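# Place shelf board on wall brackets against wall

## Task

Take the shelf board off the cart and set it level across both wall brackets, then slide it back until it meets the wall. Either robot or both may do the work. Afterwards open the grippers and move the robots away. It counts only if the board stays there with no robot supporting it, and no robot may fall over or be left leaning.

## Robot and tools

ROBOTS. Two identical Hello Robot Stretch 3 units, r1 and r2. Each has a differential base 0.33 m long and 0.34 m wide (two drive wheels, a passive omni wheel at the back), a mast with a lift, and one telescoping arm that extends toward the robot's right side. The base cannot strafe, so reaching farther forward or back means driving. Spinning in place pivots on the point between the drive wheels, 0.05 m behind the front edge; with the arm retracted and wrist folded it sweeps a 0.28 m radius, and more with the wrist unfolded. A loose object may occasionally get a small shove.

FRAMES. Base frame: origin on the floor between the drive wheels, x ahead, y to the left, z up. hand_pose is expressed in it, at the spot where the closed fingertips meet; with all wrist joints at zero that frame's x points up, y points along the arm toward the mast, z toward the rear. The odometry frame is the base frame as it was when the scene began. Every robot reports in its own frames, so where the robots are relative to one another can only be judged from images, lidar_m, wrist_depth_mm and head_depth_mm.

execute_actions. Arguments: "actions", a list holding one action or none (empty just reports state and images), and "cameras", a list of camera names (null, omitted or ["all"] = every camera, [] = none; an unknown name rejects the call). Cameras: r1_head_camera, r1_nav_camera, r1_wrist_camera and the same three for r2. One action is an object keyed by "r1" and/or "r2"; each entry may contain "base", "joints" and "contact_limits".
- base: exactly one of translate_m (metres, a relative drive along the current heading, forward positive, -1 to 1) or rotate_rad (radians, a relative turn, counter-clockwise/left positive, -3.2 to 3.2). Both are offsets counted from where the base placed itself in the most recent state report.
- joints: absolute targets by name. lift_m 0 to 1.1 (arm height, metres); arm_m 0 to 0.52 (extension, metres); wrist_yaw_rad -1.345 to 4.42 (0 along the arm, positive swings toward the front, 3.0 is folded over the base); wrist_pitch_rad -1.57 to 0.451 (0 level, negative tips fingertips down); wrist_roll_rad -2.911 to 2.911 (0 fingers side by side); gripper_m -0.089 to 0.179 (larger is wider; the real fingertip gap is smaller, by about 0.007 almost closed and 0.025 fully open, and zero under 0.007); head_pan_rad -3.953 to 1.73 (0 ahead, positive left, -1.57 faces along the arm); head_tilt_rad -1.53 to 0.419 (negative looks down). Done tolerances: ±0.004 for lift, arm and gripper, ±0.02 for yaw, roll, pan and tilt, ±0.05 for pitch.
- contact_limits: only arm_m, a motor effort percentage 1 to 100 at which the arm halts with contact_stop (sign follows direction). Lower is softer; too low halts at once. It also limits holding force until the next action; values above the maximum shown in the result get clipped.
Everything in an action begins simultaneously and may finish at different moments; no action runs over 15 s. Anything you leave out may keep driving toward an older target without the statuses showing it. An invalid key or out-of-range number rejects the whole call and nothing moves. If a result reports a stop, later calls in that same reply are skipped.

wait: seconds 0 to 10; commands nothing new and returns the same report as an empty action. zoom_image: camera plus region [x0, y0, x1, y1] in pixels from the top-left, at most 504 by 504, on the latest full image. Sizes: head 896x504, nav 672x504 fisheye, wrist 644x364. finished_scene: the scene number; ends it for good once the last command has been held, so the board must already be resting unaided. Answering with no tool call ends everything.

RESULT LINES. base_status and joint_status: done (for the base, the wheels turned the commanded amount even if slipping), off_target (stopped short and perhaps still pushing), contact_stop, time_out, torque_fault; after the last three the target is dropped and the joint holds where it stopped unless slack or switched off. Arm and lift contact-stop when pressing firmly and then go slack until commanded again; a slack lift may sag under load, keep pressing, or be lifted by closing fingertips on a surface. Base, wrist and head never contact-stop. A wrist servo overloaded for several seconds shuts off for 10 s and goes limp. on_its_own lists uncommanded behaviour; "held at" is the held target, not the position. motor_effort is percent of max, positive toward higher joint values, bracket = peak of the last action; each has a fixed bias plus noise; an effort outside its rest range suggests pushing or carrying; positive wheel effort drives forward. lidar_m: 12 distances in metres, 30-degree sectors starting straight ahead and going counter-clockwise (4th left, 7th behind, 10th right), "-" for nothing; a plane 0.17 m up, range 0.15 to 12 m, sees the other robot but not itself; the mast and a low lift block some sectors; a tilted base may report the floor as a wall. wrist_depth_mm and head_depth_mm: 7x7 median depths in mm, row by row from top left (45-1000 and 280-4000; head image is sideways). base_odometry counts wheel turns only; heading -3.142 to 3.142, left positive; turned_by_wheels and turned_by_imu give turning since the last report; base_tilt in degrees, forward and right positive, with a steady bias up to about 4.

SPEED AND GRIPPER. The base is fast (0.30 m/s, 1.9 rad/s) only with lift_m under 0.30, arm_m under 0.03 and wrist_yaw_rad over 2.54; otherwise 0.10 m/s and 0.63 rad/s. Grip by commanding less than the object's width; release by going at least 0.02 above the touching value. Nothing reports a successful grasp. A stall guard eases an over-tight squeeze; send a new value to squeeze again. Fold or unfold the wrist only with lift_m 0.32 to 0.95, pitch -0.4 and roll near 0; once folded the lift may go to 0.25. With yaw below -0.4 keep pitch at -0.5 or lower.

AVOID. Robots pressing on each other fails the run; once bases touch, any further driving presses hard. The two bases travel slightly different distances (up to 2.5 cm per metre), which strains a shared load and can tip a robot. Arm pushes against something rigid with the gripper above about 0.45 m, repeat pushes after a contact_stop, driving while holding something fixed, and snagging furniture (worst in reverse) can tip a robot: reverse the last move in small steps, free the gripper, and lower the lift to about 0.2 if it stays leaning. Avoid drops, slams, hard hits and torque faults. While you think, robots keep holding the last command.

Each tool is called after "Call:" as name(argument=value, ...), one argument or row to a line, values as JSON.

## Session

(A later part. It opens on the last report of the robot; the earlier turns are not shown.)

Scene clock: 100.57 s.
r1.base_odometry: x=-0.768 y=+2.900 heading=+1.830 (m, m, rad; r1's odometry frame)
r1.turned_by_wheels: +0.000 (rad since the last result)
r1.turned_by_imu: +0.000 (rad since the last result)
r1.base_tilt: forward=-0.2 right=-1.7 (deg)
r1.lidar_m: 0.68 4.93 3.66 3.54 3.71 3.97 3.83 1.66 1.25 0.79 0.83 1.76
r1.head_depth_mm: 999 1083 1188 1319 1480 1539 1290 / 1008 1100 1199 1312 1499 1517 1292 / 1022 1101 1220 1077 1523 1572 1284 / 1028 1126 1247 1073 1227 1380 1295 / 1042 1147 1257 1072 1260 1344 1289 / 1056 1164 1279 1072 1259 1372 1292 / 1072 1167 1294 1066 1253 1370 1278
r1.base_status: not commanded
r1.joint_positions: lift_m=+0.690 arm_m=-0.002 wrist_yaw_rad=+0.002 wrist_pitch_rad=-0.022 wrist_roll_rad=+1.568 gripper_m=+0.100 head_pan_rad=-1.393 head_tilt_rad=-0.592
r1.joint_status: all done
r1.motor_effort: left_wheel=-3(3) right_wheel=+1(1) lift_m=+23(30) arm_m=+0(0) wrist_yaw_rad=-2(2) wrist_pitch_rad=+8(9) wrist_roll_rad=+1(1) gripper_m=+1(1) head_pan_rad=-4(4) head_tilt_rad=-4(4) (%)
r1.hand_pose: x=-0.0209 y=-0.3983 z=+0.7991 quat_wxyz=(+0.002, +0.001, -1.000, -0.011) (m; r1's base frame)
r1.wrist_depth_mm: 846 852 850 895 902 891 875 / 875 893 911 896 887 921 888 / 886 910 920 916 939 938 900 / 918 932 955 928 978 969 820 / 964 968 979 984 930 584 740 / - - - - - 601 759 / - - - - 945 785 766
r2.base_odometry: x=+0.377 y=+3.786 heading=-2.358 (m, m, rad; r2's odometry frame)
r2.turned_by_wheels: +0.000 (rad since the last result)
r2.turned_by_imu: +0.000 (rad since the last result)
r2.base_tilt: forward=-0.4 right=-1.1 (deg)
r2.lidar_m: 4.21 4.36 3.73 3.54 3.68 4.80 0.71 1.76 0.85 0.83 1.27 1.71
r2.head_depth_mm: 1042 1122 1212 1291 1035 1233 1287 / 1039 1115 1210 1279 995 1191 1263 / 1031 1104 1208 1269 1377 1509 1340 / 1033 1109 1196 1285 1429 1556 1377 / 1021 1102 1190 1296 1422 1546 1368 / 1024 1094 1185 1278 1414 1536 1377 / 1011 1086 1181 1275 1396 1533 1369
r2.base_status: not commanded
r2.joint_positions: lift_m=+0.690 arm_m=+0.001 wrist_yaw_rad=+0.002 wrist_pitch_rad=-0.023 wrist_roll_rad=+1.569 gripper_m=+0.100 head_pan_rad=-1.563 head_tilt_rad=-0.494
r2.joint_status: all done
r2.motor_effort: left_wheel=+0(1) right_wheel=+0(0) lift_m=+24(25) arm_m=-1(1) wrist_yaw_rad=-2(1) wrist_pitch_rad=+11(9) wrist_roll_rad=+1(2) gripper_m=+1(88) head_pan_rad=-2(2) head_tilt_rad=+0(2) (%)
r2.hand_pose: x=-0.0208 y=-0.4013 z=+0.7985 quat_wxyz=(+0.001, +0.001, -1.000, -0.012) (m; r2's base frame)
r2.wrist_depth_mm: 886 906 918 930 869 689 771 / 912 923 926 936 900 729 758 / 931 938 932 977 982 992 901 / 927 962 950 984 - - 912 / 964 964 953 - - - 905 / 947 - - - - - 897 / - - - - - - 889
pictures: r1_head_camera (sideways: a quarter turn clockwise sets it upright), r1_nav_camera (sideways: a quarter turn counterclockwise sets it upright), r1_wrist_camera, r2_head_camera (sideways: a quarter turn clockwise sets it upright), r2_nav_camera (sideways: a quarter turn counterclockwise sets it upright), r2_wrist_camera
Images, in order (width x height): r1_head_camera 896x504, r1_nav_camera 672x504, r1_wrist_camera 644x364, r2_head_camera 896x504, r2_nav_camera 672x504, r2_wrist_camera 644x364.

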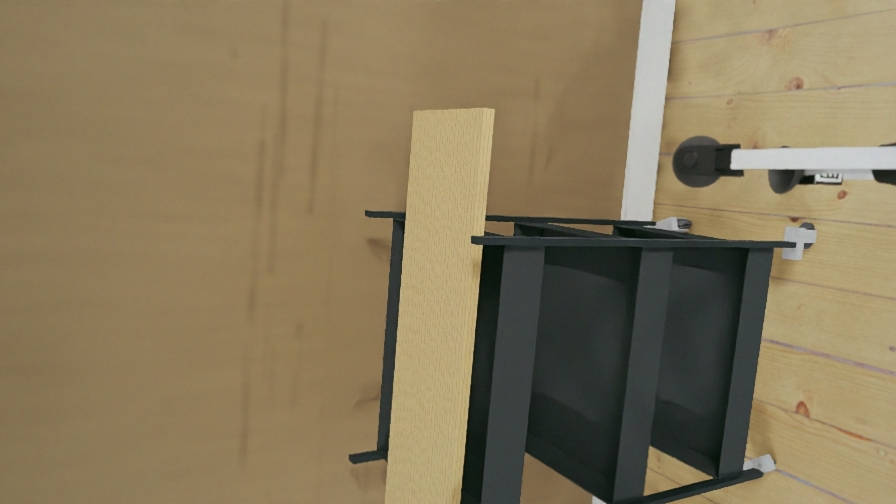

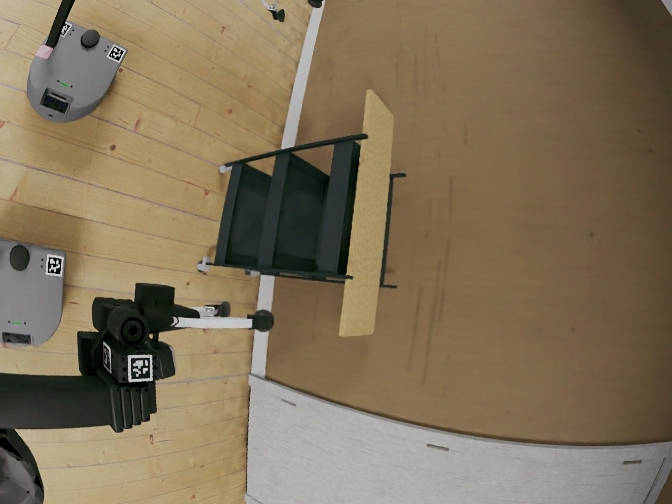

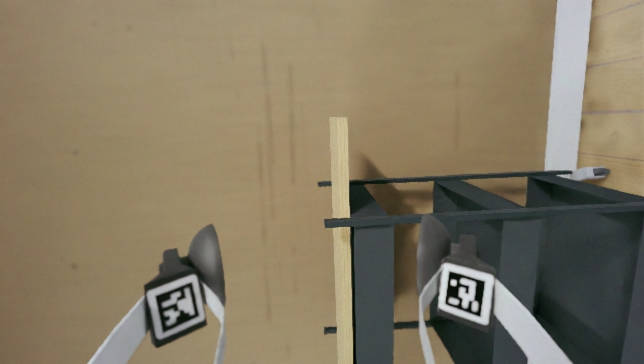

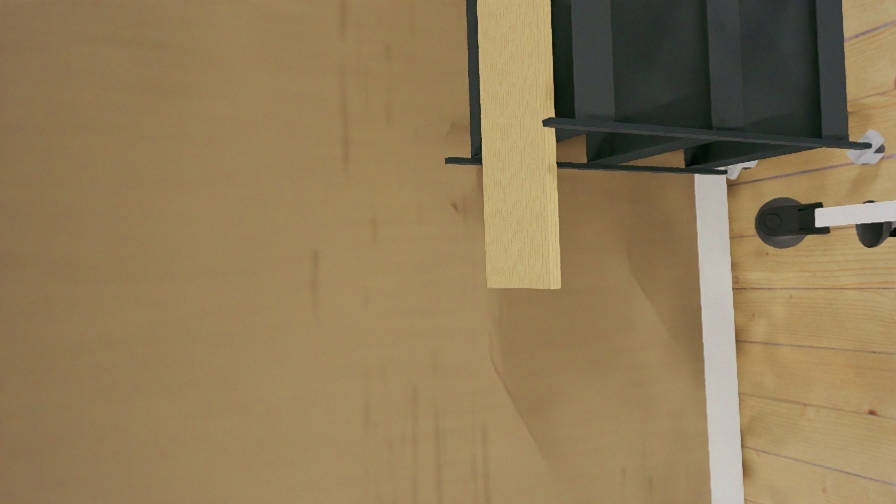

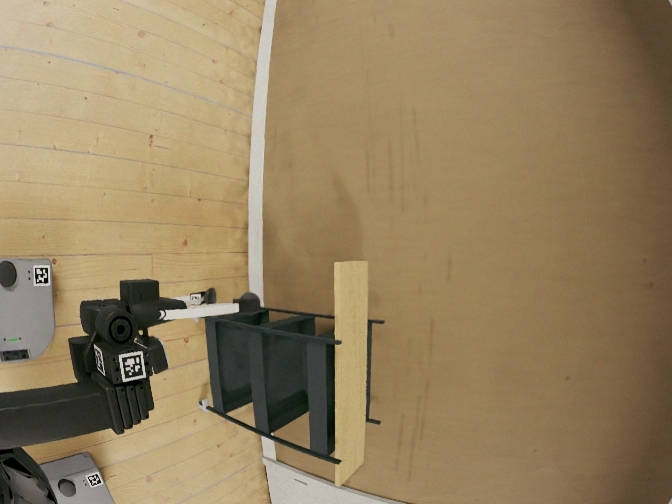

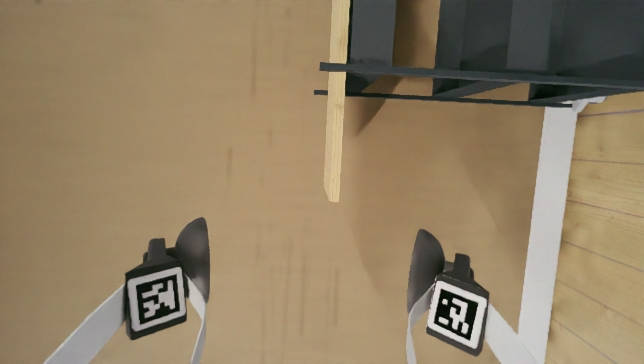

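Call:
execute_actions(
  actions=[
    {"r1":{"base":{"rotate_rad":-0.3},"joints":{"lift_m":0.66}},"r2":{"base":{"rotate_rad":-0.3},"joints":{"lift_m":0.665}}},
  ],
  cameras=[],
)

Call:
execute_actions(
  actions=[
    {"r1":{"base":{"translate_m":0.5}},"r2":{"base":{"translate_m":0.5}}},
  ],
  cameras=[],
)

Call:
execute_actions(
  actions=[
    {"r1":{"base":{"rotate_rad":0.3}},"r2":{"base":{"rotate_rad":0.3}}},
  ],
  cameras=[],
)

Call:
execute_actions(
  actions=[
    {"r1":{"base":{"translate_m":-0.54}},"r2":{"base":{"translate_m":-0.61}}},
  ],
  cameras=["r1_wrist_camera","r2_wrist_camera","r1_nav_camera"],
)

Scene clock: 102.63 s.
r1.base_odometry: x=-0.768 y=+2.900 heading=+1.530 (m, m, rad; r1's odometry frame)
r1.turned_by_wheels: -0.300 (rad since the last result)
r1.turned_by_imu: -0.299 (rad since the last result)
r1.base_tilt: forward=-0.1 right=-1.7 (deg)
r1.lidar_m: 0.73 0.72 4.16 3.57 3.53 4.08 3.83 2.51 1.40 1.21 0.79 0.92
r1.head_depth_mm: 1061 1165 1297 1447 1644 1524 1292 / 1058 1159 1279 1428 1598 1528 1292 / 1053 1148 1273 1420 1594 1562 1294 / 1036 1134 1244 1383 1564 1517 1288 / 1020 1116 1224 1069 1541 1523 1288 / 1001 1094 1202 1067 1322 1334 1249 / 995 1071 1177 1053 1184 1270 1243
r1.base_status: done
r1.joint_positions: lift_m=+0.660 arm_m=-0.002 wrist_yaw_rad=+0.001 wrist_pitch_rad=-0.021 wrist_roll_rad=+1.568 gripper_m=+0.100 head_pan_rad=-1.393 head_tilt_rad=-0.593
r1.joint_status: all done
r1.motor_effort: left_wheel=+3(10) right_wheel=-2(6) lift_m=+22(26) arm_m=+0(0) wrist_yaw_rad=-1(2) wrist_pitch_rad=+8(8) wrist_roll_rad=+1(1) gripper_m=+1(0) head_pan_rad=-4(4) head_tilt_rad=-4(4) (%)
r1.hand_pose: x=-0.0211 y=-0.3983 z=+0.7691 quat_wxyz=(+0.002, +0.000, -1.000, -0.011) (m; r1's base frame)
r1.wrist_depth_mm: - - - - - - 851 / - - - - - - 855 / 937 974 - - - - 881 / 976 958 973 - - - 884 / 953 945 937 972 985 - 880 / 922 942 946 930 910 955 846 / 903 917 944 928 936 640 713
r2.base_odometry: x=+0.377 y=+3.786 heading=-2.658 (m, m, rad; r2's odometry frame)
r2.turned_by_wheels: -0.300 (rad since the last result)
r2.turned_by_imu: -0.296 (rad since the last result)
r2.base_tilt: forward=-0.5 right=-1.0 (deg)
r2.lidar_m: 2.23 4.20 4.25 3.58 3.57 3.99 0.77 0.71 0.98 0.83 1.23 1.38
r2.head_depth_mm: 1221 1324 1445 1511 1757 1607 1353 / 1177 1268 1370 1290 1305 1371 1325 / 1138 1213 1324 1361 1161 1288 1321 / 1089 1173 1272 1328 1058 1240 1291 / 1053 1137 1227 1294 1065 1508 1375 / 1026 1091 1171 1260 1367 1508 1373 / 989 1056 1135 1224 1292 1445 1372
r2.base_status: done
r2.joint_positions: lift_m=+0.665 arm_m=+0.001 wrist_yaw_rad=+0.001 wrist_pitch_rad=-0.022 wrist_roll_rad=+1.569 gripper_m=+0.100 head_pan_rad=-1.563 head_tilt_rad=-0.494
r2.joint_status: all done
r2.motor_effort: left_wheel=+4(10) right_wheel=-2(5) lift_m=+24(20) arm_m=-1(1) wrist_yaw_rad=-1(1) wrist_pitch_rad=+11(11) wrist_roll_rad=+1(1) gripper_m=+1(1) head_pan_rad=-3(2) head_tilt_rad=-2(2) (%)
r2.hand_pose: x=-0.0211 y=-0.4014 z=+0.7738 quat_wxyz=(+0.001, +0.000, -1.000, -0.011) (m; r2's base frame)
r2.wrist_depth_mm: - - - 723 - 690 773 / - - - 687 - 885 804 / - - - 682 - 890 774 / 978 - - 667 962 884 772 / 943 992 971 987 - - 793 / 919 940 972 964 985 - 852 / 908 913 917 954 954 967 849
pictures: none
No camera images: the call's "cameras" was empty. Leave "cameras" out to get every camera's image.

Scene clock: 109.10 s.
r1.base_odometry: x=-0.748 y=+3.400 heading=+1.530 (m, m, rad; r1's odometry frame)
r1.turned_by_wheels: +0.000 (rad since the last result)
r1.turned_by_imu: +0.003 (rad since the last result)
r1.base_tilt: forward=-0.1 right=-1.7 (deg)
r1.lidar_m: 0.71 0.71 4.31 3.69 3.68 4.25 4.32 2.23 1.26 0.67 0.66 1.24
r1.head_depth_mm: 960 1049 1163 1033 1412 1490 1291 / 941 1033 1137 1029 886 1105 1216 / 930 1015 1119 1030 948 1116 1207 / 914 997 1101 1026 872 1090 1214 / 899 984 1079 1101 880 1087 1182 / 888 967 1064 1113 877 1456 1291 / 878 953 1048 1099 1298 1432 1301
r1.base_status: done
r1.joint_positions: lift_m=+0.660 arm_m=-0.002 wrist_yaw_rad=+0.001 wrist_pitch_rad=-0.021 wrist_roll_rad=+1.568 gripper_m=+0.100 head_pan_rad=-1.393 head_tilt_rad=-0.593
r1.joint_status: not commanded
r1.motor_effort: left_wheel=+3(10) right_wheel=-3(4) lift_m=+22(22) arm_m=+0(0) wrist_yaw_rad=-1(1) wrist_pitch_rad=+8(8) wrist_roll_rad=+1(1) gripper_m=+0(0) head_pan_rad=-3(3) head_tilt_rad=-5(4) (%)
r1.hand_pose: x=-0.0211 y=-0.3983 z=+0.7691 quat_wxyz=(+0.002, +0.000, -1.000, -0.011) (m; r1's base frame)
r1.wrist_depth_mm: 856 905 878 888 902 929 769 / 849 873 864 508 899 576 713 / 850 843 833 693 878 619 651 / 845 834 836 644 774 630 669 / 811 812 838 844 765 631 637 / 812 808 809 804 438 558 650 / 773 777 815 815 816 827 439
r2.base_odometry: x=-0.065 y=+3.554 heading=-2.658 (m, m, rad; r2's odometry frame)
r2.turned_by_wheels: +0.000 (rad since the last result)
r2.turned_by_imu: +0.005 (rad since the last result)
r2.base_tilt: forward=-0.5 right=-1.1 (deg)
r2.lidar_m: 1.95 3.71 4.20 3.72 3.70 4.17 0.76 0.70 0.94 1.08 1.07 1.20
r2.head_depth_mm: 1057 1137 1237 1318 1326 1407 1287 / 1022 1095 1193 1278 1369 1545 1360 / 982 1058 1143 1241 1373 1528 1369 / 946 1015 1094 1202 1311 1448 1368 / 912 984 1059 1148 1255 1378 1380 / 887 946 1012 1104 1203 1309 1376 / 858 916 983 1064 1142 1257 1340
r2.base_status: done
r2.joint_positions: lift_m=+0.665 arm_m=+0.001 wrist_yaw_rad=+0.001 wrist_pitch_rad=-0.022 wrist_roll_rad=+1.569 gripper_m=+0.100 head_pan_rad=-1.563 head_tilt_rad=-0.494
r2.joint_status: not commanded
r2.motor_effort: left_wheel=+2(11) right_wheel=-1(2) lift_m=+24(25) arm_m=-1(1) wrist_yaw_rad=+0(1) wrist_pitch_rad=+10(11) wrist_roll_rad=+0(1) gripper_m=+1(1) head_pan_rad=-2(2) head_tilt_rad=-3(2) (%)
r2.hand_pose: x=-0.0211 y=-0.4014 z=+0.7738 quat_wxyz=(+0.001, +0.000, -1.000, -0.011) (m; r2's base frame)
r2.wrist_depth_mm: 891 900 930 918 952 981 813 / 864 881 898 929 922 935 890 / 842 856 875 881 901 929 888 / 826 835 862 864 896 903 880 / 796 803 834 836 880 875 886 / 771 796 823 831 819 862 833 / 770 774 775 801 811 850 839
pictures: none
No camera images: the call's "cameras" was empty. Leave "cameras" out to get every camera's image.

Scene clock: 110.50 s.
r1.base_odometry: x=-0.748 y=+3.400 heading=+1.830 (m, m, rad; r1's odometry frame)
r1.turned_by_wheels: +0.300 (rad since the last result)
r1.turned_by_imu: +0.300 (rad since the last result)
r1.base_tilt: forward=-0.1 right=-1.7 (deg)
r1.lidar_m: 0.67 4.65 3.82 3.69 3.85 4.46 3.91 1.47 0.68 0.66 1.13 1.56
r1.head_depth_mm: 880 957 1050 1069 840 1064 1158 / 893 971 1069 1078 879 1064 1188 / 900 984 1080 1082 867 1109 1217 / 912 994 1102 1027 1350 1491 1264 / 926 1013 1110 1030 1402 1520 1289 / 935 1023 1133 1238 1432 1534 1297 / 949 1036 1145 1284 1457 1520 1285
r1.base_status: done
r1.joint_positions: lift_m=+0.660 arm_m=-0.002 wrist_yaw_rad=+0.001 wrist_pitch_rad=-0.021 wrist_roll_rad=+1.568 gripper_m=+0.100 head_pan_rad=-1.393 head_tilt_rad=-0.593
r1.joint_status: not commanded
r1.motor_effort: left_wheel=-2(7) right_wheel=+2(5) lift_m=+22(22) arm_m=+1(0) wrist_yaw_rad=-1(1) wrist_pitch_rad=+8(8) wrist_roll_rad=+1(0) gripper_m=+1(0) head_pan_rad=-3(4) head_tilt_rad=-4(4) (%)
r1.hand_pose: x=-0.0211 y=-0.3983 z=+0.7691 quat_wxyz=(+0.002, +0.000, -1.000, -0.011) (m; r1's base frame)
r1.wrist_depth_mm: 717 745 757 670 757 601 404 / 748 773 770 458 788 605 411 / 761 789 791 533 798 617 430 / 803 806 816 631 812 592 445 / 795 810 828 843 850 871 859 / 847 849 867 866 877 868 858 / 856 867 899 878 925 913 870
r2.base_odometry: x=-0.065 y=+3.554 heading=-2.358 (m, m, rad; r2's odometry frame)
r2.turned_by_wheels: +0.300 (rad since the last result)
r2.turned_by_imu: +0.297 (rad since the last result)
r2.base_tilt: forward=-0.4 right=-1.1 (deg)
r2.lidar_m: 3.73 3.84 3.89 3.71 3.84 5.19 0.70 0.94 0.94 1.07 1.10 1.49
r2.head_depth_mm: 905 975 1055 1148 1261 1397 1362 / 897 968 1049 1139 1249 1391 1362 / 894 968 1042 1134 1245 1385 1362 / 894 958 1037 1124 1246 1375 1357 / 888 952 1033 1121 1225 1353 1363 / 880 950 1026 1110 1225 1354 1373 / 875 941 1019 1101 1217 1337 1376
r2.base_status: done
r2.joint_positions: lift_m=+0.665 arm_m=+0.001 wrist_yaw_rad=+0.001 wrist_pitch_rad=-0.022 wrist_roll_rad=+1.569 gripper_m=+0.100 head_pan_rad=-1.563 head_tilt_rad=-0.494
r2.joint_status: not commanded
r2.motor_effort: left_wheel=-4(9) right_wheel=+2(5) lift_m=+24(24) arm_m=-1(1) wrist_yaw_rad=-1(1) wrist_pitch_rad=+11(11) wrist_roll_rad=+1(0) gripper_m=+1(1) head_pan_rad=-2(2) head_tilt_rad=-2(2) (%)
r2.hand_pose: x=-0.0211 y=-0.4014 z=+0.7738 quat_wxyz=(+0.001, +0.000, -1.000, -0.011) (m; r2's base frame)
r2.wrist_depth_mm: 751 772 778 779 803 801 809 / 750 753 780 795 817 808 821 / 774 780 797 801 812 831 821 / 799 791 803 836 826 865 842 / 812 812 822 833 873 852 852 / 826 823 845 853 867 882 866 / 838 842 869 865 883 912 858
pictures: none
No camera images: the call's "cameras" was empty. Leave "cameras" out to get every camera's image.

Scene clock: 118.00 s.
r1.base_odometry: x=-0.609 y=+2.878 heading=+1.830 (m, m, rad; r1's odometry frame)
r1.turned_by_wheels: +0.000 (rad since the last result)
r1.turned_by_imu: +0.000 (rad since the last result)
r1.base_tilt: forward=-0.1 right=-1.7 (deg)
r1.lidar_m: 0.61 5.13 3.82 3.70 3.86 3.90 3.75 1.46 1.10 0.66 0.68 1.55
r1.head_depth_mm: 869 942 1041 1150 1291 1441 1292 / 878 959 1053 1173 1314 1447 1289 / 891 977 1066 1131 1336 1468 1295 / 901 984 1090 1141 1336 1441 1297 / 914 993 1096 1027 865 1086 1214 / 924 1008 1117 1024 948 1113 1207 / 937 1028 1137 1027 949 1122 1231
r1.base_status: done
r1.joint_positions: lift_m=+0.660 arm_m=-0.002 wrist_yaw_rad=+0.001 wrist_pitch_rad=-0.021 wrist_roll_rad=+1.568 gripper_m=+0.100 head_pan_rad=-1.393 head_tilt_rad=-0.593
r1.joint_status: not commanded
r1.motor_effort: left_wheel=-2(8) right_wheel=+1(1) lift_m=+22(22) arm_m=-1(1) wrist_yaw_rad=-1(0) wrist_pitch_rad=+8(8) wrist_roll_rad=+1(0) gripper_m=+0(1) head_pan_rad=-4(5) head_tilt_rad=-4(4) (%)
r1.hand_pose: x=-0.0211 y=-0.3983 z=+0.7691 quat_wxyz=(+0.002, +0.000, -1.000, -0.011) (m; r1's base frame)
r1.wrist_depth_mm: 716 740 730 735 751 756 789 / 752 761 762 754 789 789 791 / 742 772 763 788 807 803 821 / 785 797 781 814 844 840 843 / 798 824 831 828 838 748 749 / 825 821 861 844 870 487 645 / 847 870 884 884 835 701 671
r2.base_odometry: x=+0.367 y=+3.984 heading=-2.358 (m, m, rad; r2's odometry frame)
r2.turned_by_wheels: +0.000 (rad since the last result)
r2.turned_by_imu: -0.002 (rad since the last result)
r2.base_tilt: forward=-0.4 right=-1.1 (deg)
r2.lidar_m: 3.89 4.49 3.89 3.69 3.84 4.67 0.63 1.54 0.70 0.67 1.12 1.50
r2.head_depth_mm: 917 988 1068 1160 935 1058 1131 / 913 982 1067 1158 940 1049 1133 / 906 980 1061 1150 943 875 1138 / 901 970 1052 1144 960 1386 1367 / 899 965 1049 1138 964 1391 1367 / 897 952 1039 1129 1217 1374 1376 / 889 953 1033 1118 1227 1359 1381
r2.base_status: done
r2.joint_positions: lift_m=+0.665 arm_m=+0.001 wrist_yaw_rad=+0.001 wrist_pitch_rad=-0.022 wrist_roll_rad=+1.569 gripper_m=+0.100 head_pan_rad=-1.563 head_tilt_rad=-0.494
r2.joint_status: not commanded
r2.motor_effort: left_wheel=-2(10) right_wheel=+1(2) lift_m=+25(24) arm_m=-1(1) wrist_yaw_rad=-1(1) wrist_pitch_rad=+11(11) wrist_roll_rad=+0(0) gripper_m=+1(1) head_pan_rad=-2(1) head_tilt_rad=-2(4) (%)
r2.hand_pose: x=-0.0211 y=-0.4014 z=+0.7738 quat_wxyz=(+0.001, +0.000, -1.000, -0.011) (m; r2's base frame)
r2.wrist_depth_mm: 760 776 779 791 727 653 423 / 776 791 797 614 822 637 427 / 795 805 818 525 765 629 651 / 794 828 825 839 853 869 840 / 824 829 844 859 860 878 860 / 829 838 854 865 881 885 861 / 835 850 869 868 903 920 860
pictures: r1_nav_camera (sideways: a quarter turn counterclockwise sets it upright), r1_wrist_camera, r2_wrist_camera
Images, in order (width x height): r1_nav_camera 672x504, r1_wrist_camera 644x364, r2_wrist_camera 644x364.

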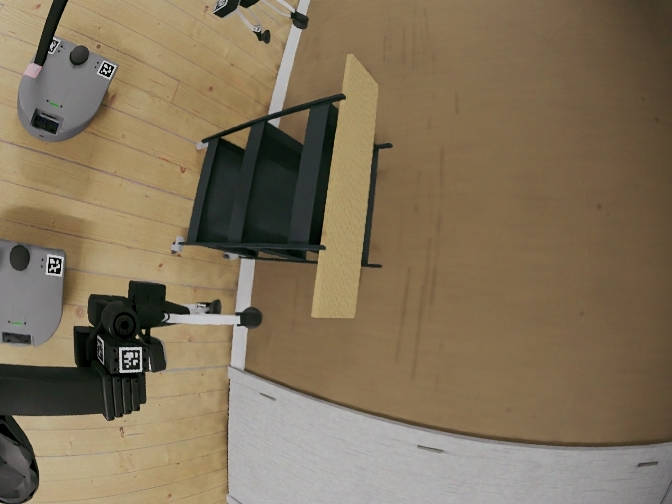

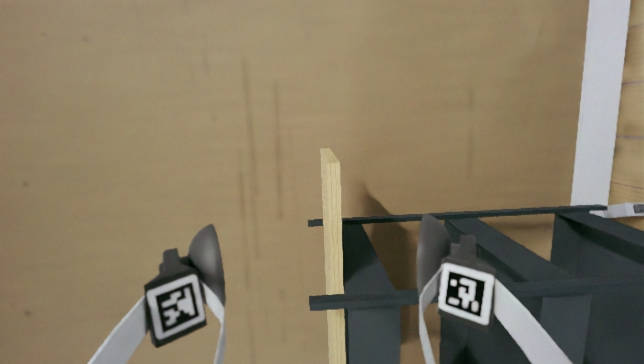

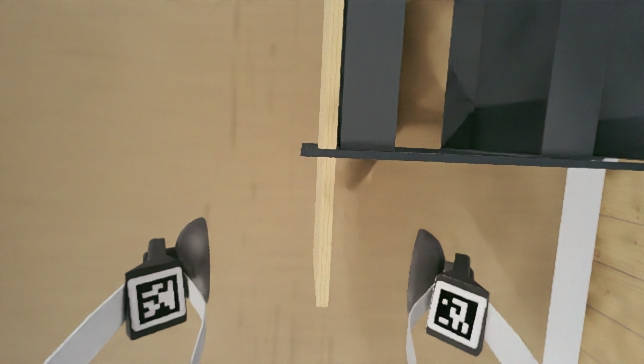

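Call:
execute_actions(
  actions=[
    {"r1":{"joints":{"arm_m":0.24},"contact_limits":{"arm_m":15}},"r2":{"joints":{"arm_m":0.24},"contact_limits":{"arm_m":15}}},
  ],
  cameras=["r1_head_camera","r2_head_camera","r1_wrist_camera","r2_wrist_camera"],
)

Scene clock: 121.23 s.
r1.base_odometry: x=-0.609 y=+2.878 heading=+1.830 (m, m, rad; r1's odometry frame)
r1.turned_by_wheels: +0.000 (rad since the last result)
r1.turned_by_imu: +0.001 (rad since the last result)
r1.base_tilt: forward=-0.1 right=-1.6 (deg)
r1.lidar_m: 0.60 5.18 3.81 3.69 3.86 3.89 3.76 1.45 1.09 0.65 0.67 1.55
r1.head_depth_mm: 869 943 1039 1150 1289 1405 - / 884 956 1055 1168 1317 - 1237 / 888 969 1068 1138 1354 - 1262 / 904 981 1083 1150 1336 1456 1289 / 913 1000 1096 1026 869 1084 1214 / 922 1010 1120 1025 948 1118 1212 / 935 1026 1132 1020 949 1119 1232
r1.base_status: not commanded
r1.joint_positions: lift_m=+0.660 arm_m=+0.240 wrist_yaw_rad=+0.001 wrist_pitch_rad=-0.021 wrist_roll_rad=+1.569 gripper_m=+0.100 head_pan_rad=-1.393 head_tilt_rad=-0.593
r1.joint_status: all done
r1.motor_effort: left_wheel=-2(2) right_wheel=+1(1) lift_m=+22(22) arm_m=+3(2) wrist_yaw_rad=-1(1) wrist_pitch_rad=+8(8) wrist_roll_rad=+1(1) gripper_m=+1(1) head_pan_rad=-4(4) head_tilt_rad=-4(4) (%)
r1.contact_limits: arm_m 15 (drawing in: default 17, maximum 28; extending or still: default 23, maximum 38)
r1.hand_pose: x=-0.0211 y=-0.6403 z=+0.7691 quat_wxyz=(+0.001, +0.000, -1.000, -0.011) (m; r1's base frame)
r1.wrist_depth_mm: 514 523 522 529 545 544 548 / 524 538 536 545 547 565 579 / 543 546 553 563 563 579 588 / 549 569 577 575 590 592 593 / 560 587 581 592 591 609 611 / 586 594 599 609 508 538 503 / 601 614 633 627 369 648 420
r2.base_odometry: x=+0.367 y=+3.984 heading=-2.358 (m, m, rad; r2's odometry frame)
r2.turned_by_wheels: +0.000 (rad since the last result)
r2.turned_by_imu: +0.001 (rad since the last result)
r2.base_tilt: forward=-0.4 right=-1.1 (deg)
r2.lidar_m: 3.89 4.46 3.86 3.69 3.83 4.66 0.63 1.54 0.70 0.67 1.12 1.50
r2.head_depth_mm: 916 984 1065 1162 936 1054 1022 / 915 975 1064 1161 937 843 - / 909 975 1055 1151 943 837 - / 901 970 1048 1148 962 1376 1335 / 897 968 1039 1135 960 1390 1365 / 893 965 1039 1132 1221 1370 1366 / 889 957 1029 1118 1228 1357 1370
r2.base_status: not commanded
r2.joint_positions: lift_m=+0.665 arm_m=+0.240 wrist_yaw_rad=+0.001 wrist_pitch_rad=-0.022 wrist_roll_rad=+1.570 gripper_m=+0.100 head_pan_rad=-1.563 head_tilt_rad=-0.494
r2.joint_status: all done
r2.motor_effort: left_wheel=-2(2) right_wheel=+2(2) lift_m=+24(24) arm_m=+3(5) wrist_yaw_rad=-1(0) wrist_pitch_rad=+10(11) wrist_roll_rad=+0(0) gripper_m=+1(1) head_pan_rad=-2(2) head_tilt_rad=-3(1) (%)
r2.contact_limits: arm_m 15 (drawing in: default 20, maximum 33; extending or still: default 27, maximum 45)
r2.hand_pose: x=-0.0212 y=-0.6403 z=+0.7739 quat_wxyz=(+0.001, +0.000, -1.000, -0.011) (m; r2's base frame)
r2.wrist_depth_mm: 543 555 559 564 182 184 433 / 553 561 568 573 186 188 436 / 569 576 584 578 189 192 434 / 575 585 598 246 192 192 397 / 581 589 600 439 627 631 637 / 597 610 619 623 631 652 649 / 613 619 620 628 649 658 661
pictures: r1_head_camera (sideways: a quarter turn clockwise sets it upright), r1_wrist_camera, r2_head_camera (sideways: a quarter turn clockwise sets it upright), r2_wrist_camera
Images, in order (width x height): r1_head_camera 896x504, r1_wrist_camera 644x364, r2_head_camera 896x504, r2_wrist_camera 644x364.

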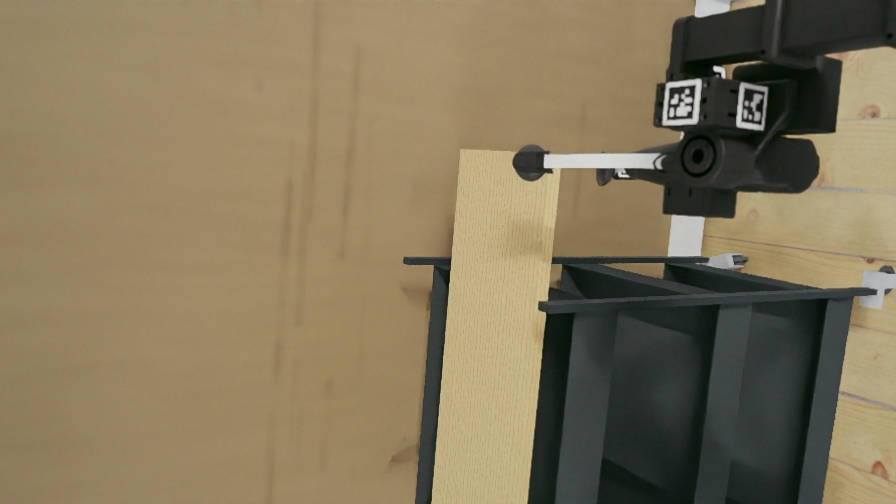

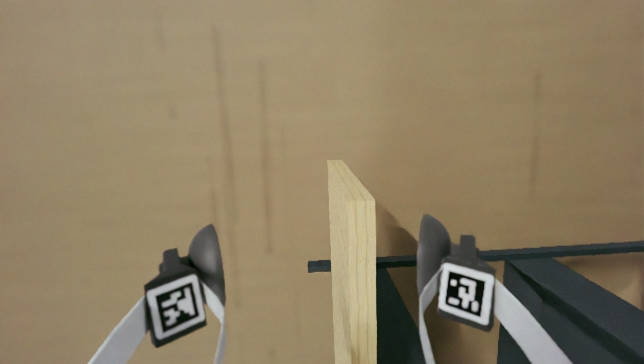

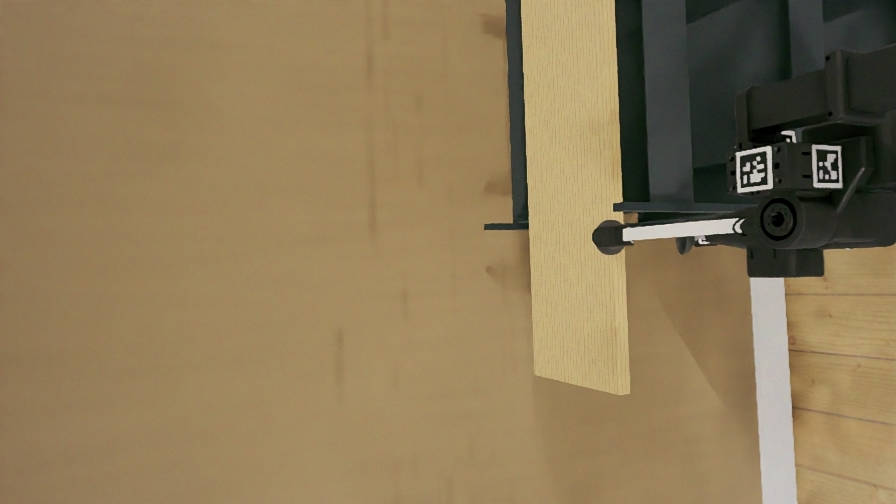

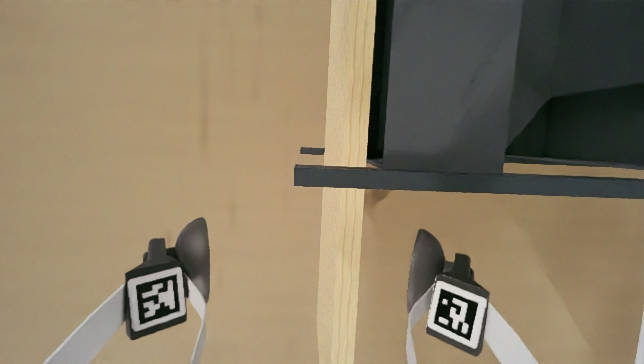

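Call:
execute_actions(
  actions=[
    {"r1":{"base":{"translate_m":0.065}},"r2":{"base":{"translate_m":0.075}}},
  ],
  cameras=[],
)

Call:
execute_actions(
  actions=[
    {"r1":{"joints":{"arm_m":0.31},"contact_limits":{"arm_m":15}},"r2":{"joints":{"arm_m":0.31},"contact_limits":{"arm_m":15}}},
  ],
  cameras=["r1_head_camera","r2_head_camera","r1_wrist_camera","r2_wrist_camera"],
)

Scene clock: 123.73 s.
r1.base_odometry: x=-0.626 y=+2.940 heading=+1.829 (m, m, rad; r1's odometry frame)
r1.turned_by_wheels: +0.000 (rad since the last result)
r1.turned_by_imu: +0.001 (rad since the last result)
r1.base_tilt: forward=-0.1 right=-1.7 (deg)
r1.lidar_m: 0.62 5.14 3.80 3.69 3.88 3.96 3.83 1.46 1.10 0.65 0.68 1.55
r1.head_depth_mm: 871 950 1037 1151 1293 1416 - / 880 962 1054 1137 1311 - 1243 / 895 975 1070 1139 1347 - 1264 / 901 986 1085 1098 877 1129 1212 / 911 994 1105 1027 865 1085 1217 / 924 1014 1117 1023 945 1116 1211 / 934 1028 1136 1018 889 1119 1208
r1.base_status: done
r1.joint_positions: lift_m=+0.660 arm_m=+0.240 wrist_yaw_rad=+0.001 wrist_pitch_rad=-0.021 wrist_roll_rad=+1.569 gripper_m=+0.100 head_pan_rad=-1.393 head_tilt_rad=-0.593
r1.joint_status: not commanded
r1.motor_effort: left_wheel=-2(4) right_wheel=+1(5) lift_m=+22(22) arm_m=+3(3) wrist_yaw_rad=-2(1) wrist_pitch_rad=+8(8) wrist_roll_rad=+0(1) gripper_m=+1(0) head_pan_rad=-4(5) head_tilt_rad=-4(4) (%)
r1.hand_pose: x=-0.0211 y=-0.6403 z=+0.7691 quat_wxyz=(+0.001, +0.000, -1.000, -0.011) (m; r1's base frame)
r1.wrist_depth_mm: 516 523 520 528 542 536 558 / 535 531 547 540 551 557 565 / 537 553 552 557 563 585 586 / 565 567 570 573 579 589 597 / 569 574 582 578 500 527 510 / 593 590 615 595 309 528 431 / 598 616 632 610 251 607 438
r2.base_odometry: x=+0.314 y=+3.931 heading=-2.358 (m, m, rad; r2's odometry frame)
r2.turned_by_wheels: +0.000 (rad since the last result)
r2.turned_by_imu: +0.001 (rad since the last result)
r2.base_tilt: forward=-0.4 right=-1.0 (deg)
r2.lidar_m: 3.87 4.42 3.86 3.70 3.80 4.74 0.64 1.55 0.70 0.68 1.12 1.50
r2.head_depth_mm: 913 986 1064 1166 935 1058 1025 / 910 974 1060 1154 938 840 - / 903 979 1048 1145 956 1285 - / 905 972 1059 1139 960 1367 1330 / 894 962 1046 1129 1200 1367 1364 / 892 959 1038 1136 1229 1374 1368 / 888 954 1026 1119 1230 1354 1365
r2.base_status: done
r2.joint_positions: lift_m=+0.665 arm_m=+0.240 wrist_yaw_rad=+0.001 wrist_pitch_rad=-0.022 wrist_roll_rad=+1.570 gripper_m=+0.100 head_pan_rad=-1.563 head_tilt_rad=-0.494
r2.joint_status: not commanded
r2.motor_effort: left_wheel=-3(4) right_wheel=+1(6) lift_m=+25(24) arm_m=+3(3) wrist_yaw_rad=-1(1) wrist_pitch_rad=+11(11) wrist_roll_rad=+0(0) gripper_m=+1(1) head_pan_rad=-2(2) head_tilt_rad=-2(3) (%)
r2.hand_pose: x=-0.0212 y=-0.6403 z=+0.7739 quat_wxyz=(+0.001, +0.000, -1.000, -0.011) (m; r2's base frame)
r2.wrist_depth_mm: 550 550 555 234 176 181 405 / 555 562 575 563 318 521 390 / 562 579 585 589 597 609 613 / 574 582 594 588 617 624 622 / 583 593 599 440 623 626 634 / 596 604 616 622 627 637 653 / 605 617 622 618 648 658 667
pictures: none
No camera images: the call's "cameras" was empty. Leave "cameras" out to get every camera's image.

Scene clock: 125.43 s.
r1.base_odometry: x=-0.626 y=+2.940 heading=+1.829 (m, m, rad; r1's odometry frame)
r1.turned_by_wheels: +0.000 (rad since the last result)
r1.turned_by_imu: +0.000 (rad since the last result)
r1.base_tilt: forward=-0.1 right=-1.6 (deg)
r1.lidar_m: 0.61 5.14 3.82 3.68 3.87 3.96 3.82 1.45 1.10 0.64 0.68 1.54
r1.head_depth_mm: 870 944 1037 1152 1272 - - / 883 959 1057 1140 1259 - 1281 / 890 970 1071 1140 880 1442 1291 / 903 985 1090 1098 878 1135 1207 / 915 991 1094 1031 869 1083 1215 / 931 1010 1119 1021 946 1122 1211 / 936 1026 1133 1015 890 1118 1211
r1.base_status: not commanded
r1.joint_positions: lift_m=+0.660 arm_m=+0.310 wrist_yaw_rad=+0.001 wrist_pitch_rad=-0.021 wrist_roll_rad=+1.569 gripper_m=+0.100 head_pan_rad=-1.393 head_tilt_rad=-0.593
r1.joint_status: all done
r1.motor_effort: left_wheel=-2(2) right_wheel=+0(1) lift_m=+22(22) arm_m=+3(3) wrist_yaw_rad=-1(1) wrist_pitch_rad=+8(8) wrist_roll_rad=+0(1) gripper_m=+1(0) head_pan_rad=-4(4) head_tilt_rad=-4(4) (%)
r1.contact_limits: arm_m 15 (drawing in: default 17, maximum 28; extending or still: default 23, maximum 38)
r1.hand_pose: x=-0.0211 y=-0.7103 z=+0.7691 quat_wxyz=(+0.001, +0.000, -1.000, -0.011) (m; r1's base frame)
r1.wrist_depth_mm: 452 457 467 476 479 484 491 / 465 474 482 483 485 500 499 / 478 484 486 488 502 503 512 / 486 499 498 504 511 525 532 / 502 502 512 516 150 534 443 / 511 518 531 537 154 546 434 / 532 548 547 553 229 563 436
r2.base_odometry: x=+0.314 y=+3.931 heading=-2.358 (m, m, rad; r2's odometry frame)
r2.turned_by_wheels: +0.000 (rad since the last result)
r2.turned_by_imu: +0.000 (rad since the last result)
r2.base_tilt: forward=-0.4 right=-1.0 (deg)
r2.lidar_m: 3.88 4.41 3.84 3.68 3.82 4.73 0.64 1.55 0.70 0.68 1.12 1.50
r2.head_depth_mm: 910 983 1068 1155 936 1056 1081 / 912 983 1064 1152 940 829 - / 906 969 1053 1142 960 1237 1268 / 900 970 1044 1140 963 1357 1335 / 897 966 1041 1131 1196 1386 1370 / 893 954 1034 1128 1234 1376 1369 / 891 952 1033 1121 1222 1363 1368
r2.base_status: not commanded
r2.joint_positions: lift_m=+0.665 arm_m=+0.310 wrist_yaw_rad=+0.001 wrist_pitch_rad=-0.022 wrist_roll_rad=+1.570 gripper_m=+0.100 head_pan_rad=-1.563 head_tilt_rad=-0.494
r2.joint_status: all done
r2.motor_effort: left_wheel=-2(2) right_wheel=+1(1) lift_m=+25(24) arm_m=+3(3) wrist_yaw_rad=+0(1) wrist_pitch_rad=+11(10) wrist_roll_rad=+0(0) gripper_m=+1(1) head_pan_rad=-2(2) head_tilt_rad=-3(2) (%)
r2.contact_limits: arm_m 15 (drawing in: default 20, maximum 33; extending or still: default 27, maximum 45)
r2.hand_pose: x=-0.0212 y=-0.7103 z=+0.7739 quat_wxyz=(+0.001, +0.000, -1.000, -0.011) (m; r2's base frame)
r2.wrist_depth_mm: 486 491 494 497 162 165 401 / 490 494 504 502 264 520 416 / 503 502 510 517 528 533 540 / 507 514 521 529 537 545 554 / 518 520 534 532 547 558 563 / 529 531 541 538 553 564 576 / 536 546 552 559 572 581 584
pictures: r1_head_camera (sideways: a quarter turn clockwise sets it upright), r1_wrist_camera, r2_head_camera (sideways: a quarter turn clockwise sets it upright), r2_wrist_camera
Images, in order (width x height): r1_head_camera 896x504, r1_wrist_camera 644x364, r2_head_camera 896x504, r2_wrist_camera 644x364.

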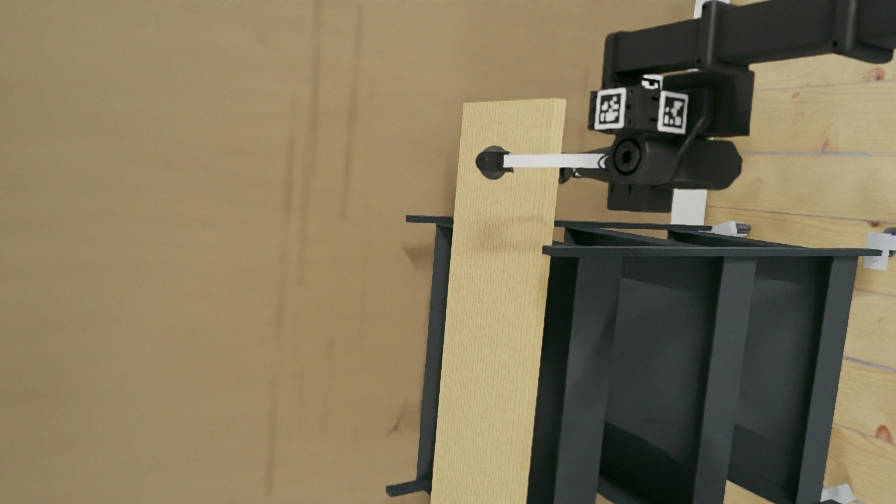

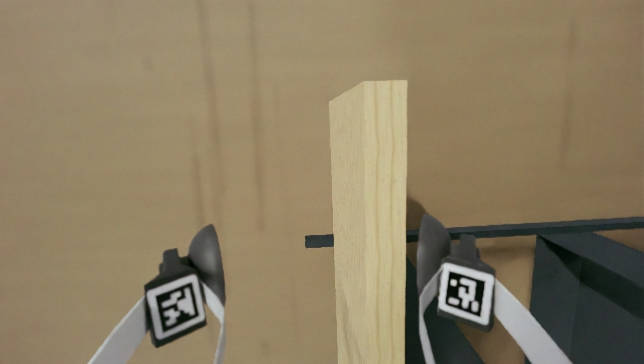

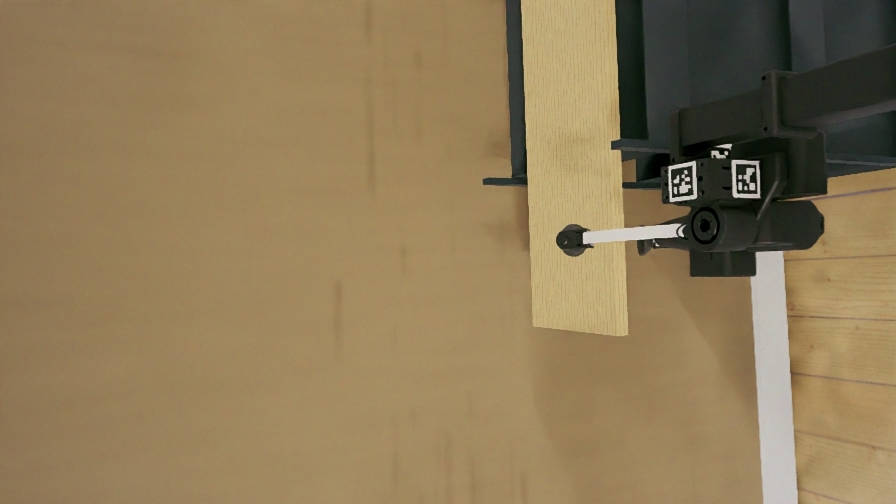

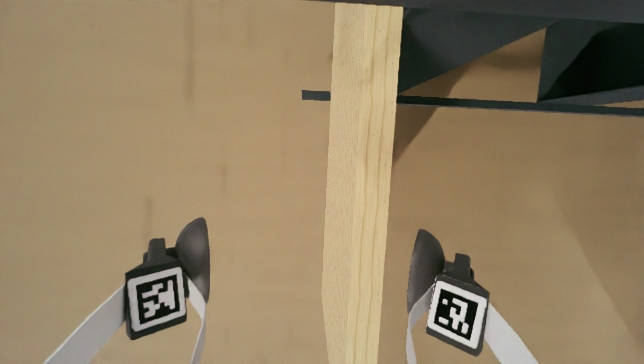

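Call:
execute_actions(
  actions=[
    {"r2":{"joints":{"arm_m":0.34},"contact_limits":{"arm_m":15}}},
  ],
  cameras=[],
)

Call:
execute_actions(
  actions=[
    {"r1":{"joints":{"gripper_m":-0.03}},"r2":{"joints":{"gripper_m":-0.03}}},
  ],
  cameras=["r1_wrist_camera","r2_wrist_camera"],
)

Scene clock: 126.90 s.
r1.base_odometry: x=-0.626 y=+2.940 heading=+1.829 (m, m, rad; r1's odometry frame)
r1.turned_by_wheels: +0.000 (rad since the last result)
r1.turned_by_imu: +0.000 (rad since the last result)
r1.base_tilt: forward=-0.1 right=-1.7 (deg)
r1.lidar_m: 0.61 5.17 3.80 3.70 3.87 3.96 3.83 1.46 1.10 0.64 0.68 1.55
r1.head_depth_mm: 873 950 1039 1148 1282 - - / 882 959 1048 1140 1262 - 1295 / 890 970 1074 1138 878 1449 1293 / 905 987 1080 1103 879 1132 1213 / 910 998 1097 1027 863 1085 1217 / 925 1013 1121 1019 944 1118 1214 / 939 1023 1131 1020 892 1116 1203
r1.base_status: not commanded
r1.joint_positions: lift_m=+0.660 arm_m=+0.310 wrist_yaw_rad=+0.001 wrist_pitch_rad=-0.021 wrist_roll_rad=+1.569 gripper_m=+0.100 head_pan_rad=-1.393 head_tilt_rad=-0.593
r1.joint_status: not commanded
r1.motor_effort: left_wheel=-2(2) right_wheel=+1(1) lift_m=+22(22) arm_m=+3(3) wrist_yaw_rad=+0(0) wrist_pitch_rad=+8(8) wrist_roll_rad=+0(0) gripper_m=+1(0) head_pan_rad=-3(3) head_tilt_rad=-4(4) (%)
r1.hand_pose: x=-0.0211 y=-0.7103 z=+0.7691 quat_wxyz=(+0.001, +0.000, -1.000, -0.011) (m; r1's base frame)
r1.wrist_depth_mm: 454 462 469 473 469 476 482 / 467 465 471 487 485 494 500 / 479 490 490 492 503 502 513 / 485 490 504 500 510 512 529 / 510 512 509 511 150 536 445 / 521 523 532 532 154 537 435 / 530 539 542 549 226 566 434
r2.base_odometry: x=+0.314 y=+3.931 heading=-2.358 (m, m, rad; r2's odometry frame)
r2.turned_by_wheels: +0.000 (rad since the last result)
r2.turned_by_imu: +0.000 (rad since the last result)
r2.base_tilt: forward=-0.5 right=-1.0 (deg)
r2.lidar_m: 3.85 4.42 3.87 3.69 3.83 4.72 0.64 1.55 0.70 0.68 1.12 1.50
r2.head_depth_mm: 913 987 1071 1162 936 1052 1022 / 908 985 1060 1158 942 840 1146 / 904 976 1049 1142 953 - 1265 / 901 965 1047 1143 965 1377 1370 / 895 966 1046 1131 1203 1373 1375 / 892 962 1034 1120 1232 1367 1366 / 887 955 1029 1123 1225 1358 1383
r2.base_status: not commanded
r2.joint_positions: lift_m=+0.665 arm_m=+0.340 wrist_yaw_rad=+0.001 wrist_pitch_rad=-0.022 wrist_roll_rad=+1.570 gripper_m=+0.100 head_pan_rad=-1.563 head_tilt_rad=-0.494
r2.joint_status: all done
r2.motor_effort: left_wheel=-2(2) right_wheel=+2(2) lift_m=+24(25) arm_m=+3(5) wrist_yaw_rad=-1(1) wrist_pitch_rad=+10(11) wrist_roll_rad=+0(0) gripper_m=+1(1) head_pan_rad=-2(2) head_tilt_rad=-2(2) (%)
r2.contact_limits: arm_m 15 (drawing in: default 20, maximum 33; extending or still: default 27, maximum 45)
r2.hand_pose: x=-0.0212 y=-0.7403 z=+0.7739 quat_wxyz=(+0.001, +0.000, -1.000, -0.011) (m; r2's base frame)
r2.wrist_depth_mm: 457 459 464 471 138 164 405 / 465 474 474 477 138 496 420 / 468 476 483 488 490 508 508 / 478 487 495 491 503 517 525 / 491 492 500 501 147 523 537 / 502 504 513 513 149 539 543 / 505 517 521 520 537 547 551
pictures: none
No camera images: the call's "cameras" was empty. Leave "cameras" out to get every camera's image.

Scene clock: 128.70 s.
r1.base_odometry: x=-0.626 y=+2.940 heading=+1.829 (m, m, rad; r1's odometry frame)
r1.turned_by_wheels: +0.000 (rad since the last result)
r1.turned_by_imu: +0.000 (rad since the last result)
r1.base_tilt: forward=-0.1 right=-1.6 (deg)
r1.lidar_m: 0.61 5.13 3.83 3.70 3.88 3.97 3.83 1.45 1.10 0.65 0.68 1.55
r1.head_depth_mm: 871 950 1043 1157 1279 - - / 877 958 1050 1136 1278 - 1292 / 892 974 1062 1134 1315 1449 1292 / 903 980 1087 1103 854 1135 1211 / 913 999 1106 1024 856 1088 1210 / 926 1013 1115 1019 946 1118 1213 / 936 1023 1136 1016 976 1122 1215
r1.base_status: not commanded
r1.joint_positions: lift_m=+0.660 arm_m=+0.310 wrist_yaw_rad=+0.001 wrist_pitch_rad=-0.054 wrist_roll_rad=+1.570 gripper_m=-0.029 head_pan_rad=-1.393 head_tilt_rad=-0.593
r1.joint_status: all done
r1.motor_effort: left_wheel=-2(2) right_wheel=+1(1) lift_m=+25(25) arm_m=+2(4) wrist_yaw_rad=+0(1) wrist_pitch_rad=+21(21) wrist_roll_rad=+0(0) gripper_m=-28(99) head_pan_rad=-4(4) head_tilt_rad=-4(4) (%)
r1.hand_pose: x=-0.0211 y=-0.7092 z=+0.7607 quat_wxyz=(+0.001, +0.000, -1.000, -0.027) (m; r1's base frame)
r1.wrist_depth_mm: 441 456 461 473 471 493 501 / 458 464 486 476 500 503 522 / 465 475 489 486 510 524 532 / 472 485 505 511 521 536 548 / 491 502 510 147 538 464 459 / 507 513 515 151 550 559 416 / 518 531 547 252 240 577 419
r2.base_odometry: x=+0.314 y=+3.931 heading=-2.358 (m, m, rad; r2's odometry frame)
r2.turned_by_wheels: +0.000 (rad since the last result)
r2.turned_by_imu: +0.000 (rad since the last result)
r2.base_tilt: forward=-0.4 right=-1.0 (deg)
r2.lidar_m: 3.88 4.42 3.88 3.69 3.81 4.72 0.64 1.55 0.70 0.68 1.11 1.50
r2.head_depth_mm: 915 986 1067 1161 937 1058 1025 / 913 974 1059 1159 941 841 1149 / 908 976 1056 1149 941 - 1260 / 902 971 1053 1140 949 1359 1364 / 894 962 1044 1137 1196 1372 1364 / 895 961 1035 1129 1243 1370 1378 / 883 959 1029 1122 1225 1361 1362
r2.base_status: not commanded
r2.joint_positions: lift_m=+0.665 arm_m=+0.340 wrist_yaw_rad=+0.001 wrist_pitch_rad=-0.057 wrist_roll_rad=+1.570 gripper_m=-0.029 head_pan_rad=-1.563 head_tilt_rad=-0.494
r2.joint_status: all done
r2.motor_effort: left_wheel=-2(2) right_wheel=+1(1) lift_m=+28(28) arm_m=+3(3) wrist_yaw_rad=-1(2) wrist_pitch_rad=+28(28) wrist_roll_rad=+0(1) gripper_m=-21(100) head_pan_rad=-2(2) head_tilt_rad=-2(2) (%)
r2.hand_pose: x=-0.0211 y=-0.7391 z=+0.7648 quat_wxyz=(+0.001, +0.001, -1.000, -0.029) (m; r2's base frame)
r2.wrist_depth_mm: 442 452 464 134 171 165 413 / 451 462 473 137 383 503 394 / 460 467 483 487 503 523 535 / 466 477 491 495 513 527 542 / 476 483 498 145 519 538 550 / 487 487 507 148 536 550 560 / 495 503 523 523 548 558 581
pictures: r1_wrist_camera, r2_wrist_camera
Images, in order (width x height): r1_wrist_camera 644x364, r2_wrist_camera 644x364.

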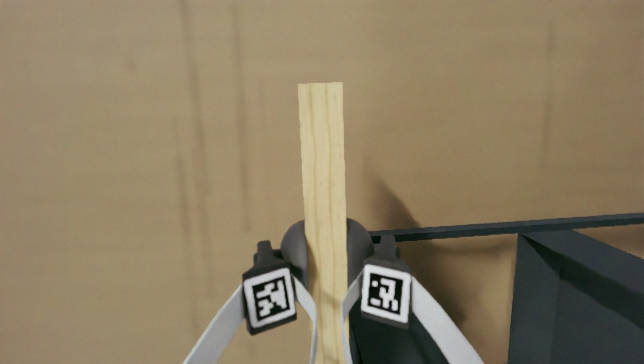

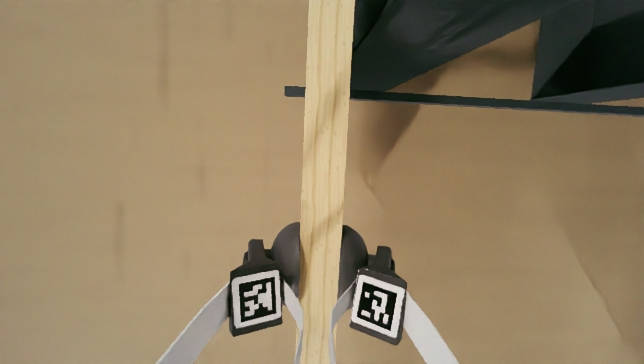

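Call:
execute_actions(
  actions=[
    {"r1":{"joints":{"lift_m":0.72}},"r2":{"joints":{"lift_m":0.725}}},
  ],
  cameras=["r1_nav_camera"],
)

Scene clock: 130.20 s.
r1.base_odometry: x=-0.626 y=+2.940 heading=+1.829 (m, m, rad; r1's odometry frame)
r1.turned_by_wheels: +0.000 (rad since the last result)
r1.turned_by_imu: +0.000 (rad since the last result)
r1.base_tilt: forward=-0.1 right=-1.6 (deg)
r1.lidar_m: 0.62 5.14 3.83 3.69 3.87 3.96 3.84 1.46 1.10 0.64 0.68 1.55
r1.head_depth_mm: 870 945 1036 1152 1244 - 1261 / 882 962 1049 1137 - 1454 1289 / 889 970 1067 1142 1295 1486 1289 / 904 988 1091 1098 1014 1141 1213 / 915 1001 1103 1101 946 1092 1207 / 927 1014 1121 1052 980 1115 1211 / 937 1029 1127 1090 977 1115 1212
r1.base_status: not commanded
r1.joint_positions: lift_m=+0.720 arm_m=+0.310 wrist_yaw_rad=+0.001 wrist_pitch_rad=-0.073 wrist_roll_rad=+1.570 gripper_m=-0.026 head_pan_rad=-1.393 head_tilt_rad=-0.593
r1.joint_status: all done
r1.motor_effort: left_wheel=-2(2) right_wheel=+1(1) lift_m=+39(40) arm_m=+2(2) wrist_yaw_rad=-1(1) wrist_pitch_rad=+28(28) wrist_roll_rad=+0(1) gripper_m=-27(28) head_pan_rad=-2(3) head_tilt_rad=-4(4) (%)
r1.hand_pose: x=-0.0212 y=-0.7085 z=+0.8152 quat_wxyz=(+0.001, +0.000, -0.999, -0.037) (m; r1's base frame)
r1.wrist_depth_mm: 437 451 455 476 491 494 514 / 446 463 469 485 492 511 524 / 465 473 489 152 513 529 549 / 472 481 500 155 530 540 563 / 482 495 507 154 534 561 471 / 494 515 521 158 342 578 465 / 515 527 544 203 466 260 472
r2.base_odometry: x=+0.314 y=+3.931 heading=-2.358 (m, m, rad; r2's odometry frame)
r2.turned_by_wheels: +0.000 (rad since the last result)
r2.turned_by_imu: +0.000 (rad since the last result)
r2.base_tilt: forward=-0.5 right=-1.1 (deg)
r2.lidar_m: 3.84 4.37 3.88 3.70 3.82 4.76 0.64 1.55 0.70 0.68 1.12 1.50
r2.head_depth_mm: 915 984 1071 1165 972 1052 1017 / 908 979 1063 1154 975 - 1135 / 909 974 1051 1153 965 - 1265 / 896 968 1051 1144 1198 1430 1373 / 895 965 1042 1137 1221 1379 1362 / 891 959 1038 1127 1227 1379 1364 / 889 954 1034 1123 1224 1351 1377
r2.base_status: not commanded
r2.joint_positions: lift_m=+0.725 arm_m=+0.340 wrist_yaw_rad=+0.001 wrist_pitch_rad=-0.076 wrist_roll_rad=+1.570 gripper_m=-0.029 head_pan_rad=-1.563 head_tilt_rad=-0.494
r2.joint_status: all done
r2.on_its_own: wrist_pitch_rad is at rest, and its effort (+38) is outside its rest range (-20 to +32)
r2.motor_effort: left_wheel=-2(2) right_wheel=+1(1) lift_m=+35(33) arm_m=+2(2) wrist_yaw_rad=-1(1) wrist_pitch_rad=+38(38) wrist_roll_rad=+0(0) gripper_m=-23(22) head_pan_rad=-3(2) head_tilt_rad=-2(2) (%)
r2.hand_pose: x=-0.0211 y=-0.7384 z=+0.8197 quat_wxyz=(+0.001, +0.001, -0.999, -0.038) (m; r2's base frame)
r2.wrist_depth_mm: 440 454 465 154 366 181 158 / 449 460 471 161 312 513 436 / 451 468 485 147 516 522 538 / 461 475 488 153 522 531 559 / 469 476 497 150 531 555 559 / 484 487 502 153 543 564 571 / 490 498 515 194 554 574 591
pictures: r1_nav_camera (sideways: a quarter turn counterclockwise sets it upright)
Images, in order (width x height): r1_nav_camera 672x504.

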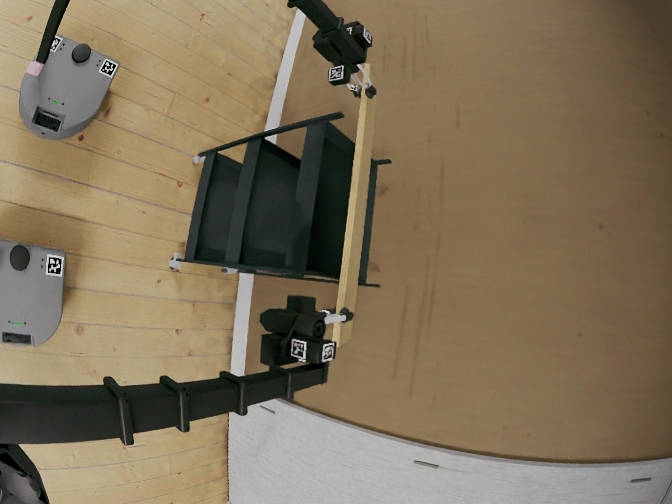

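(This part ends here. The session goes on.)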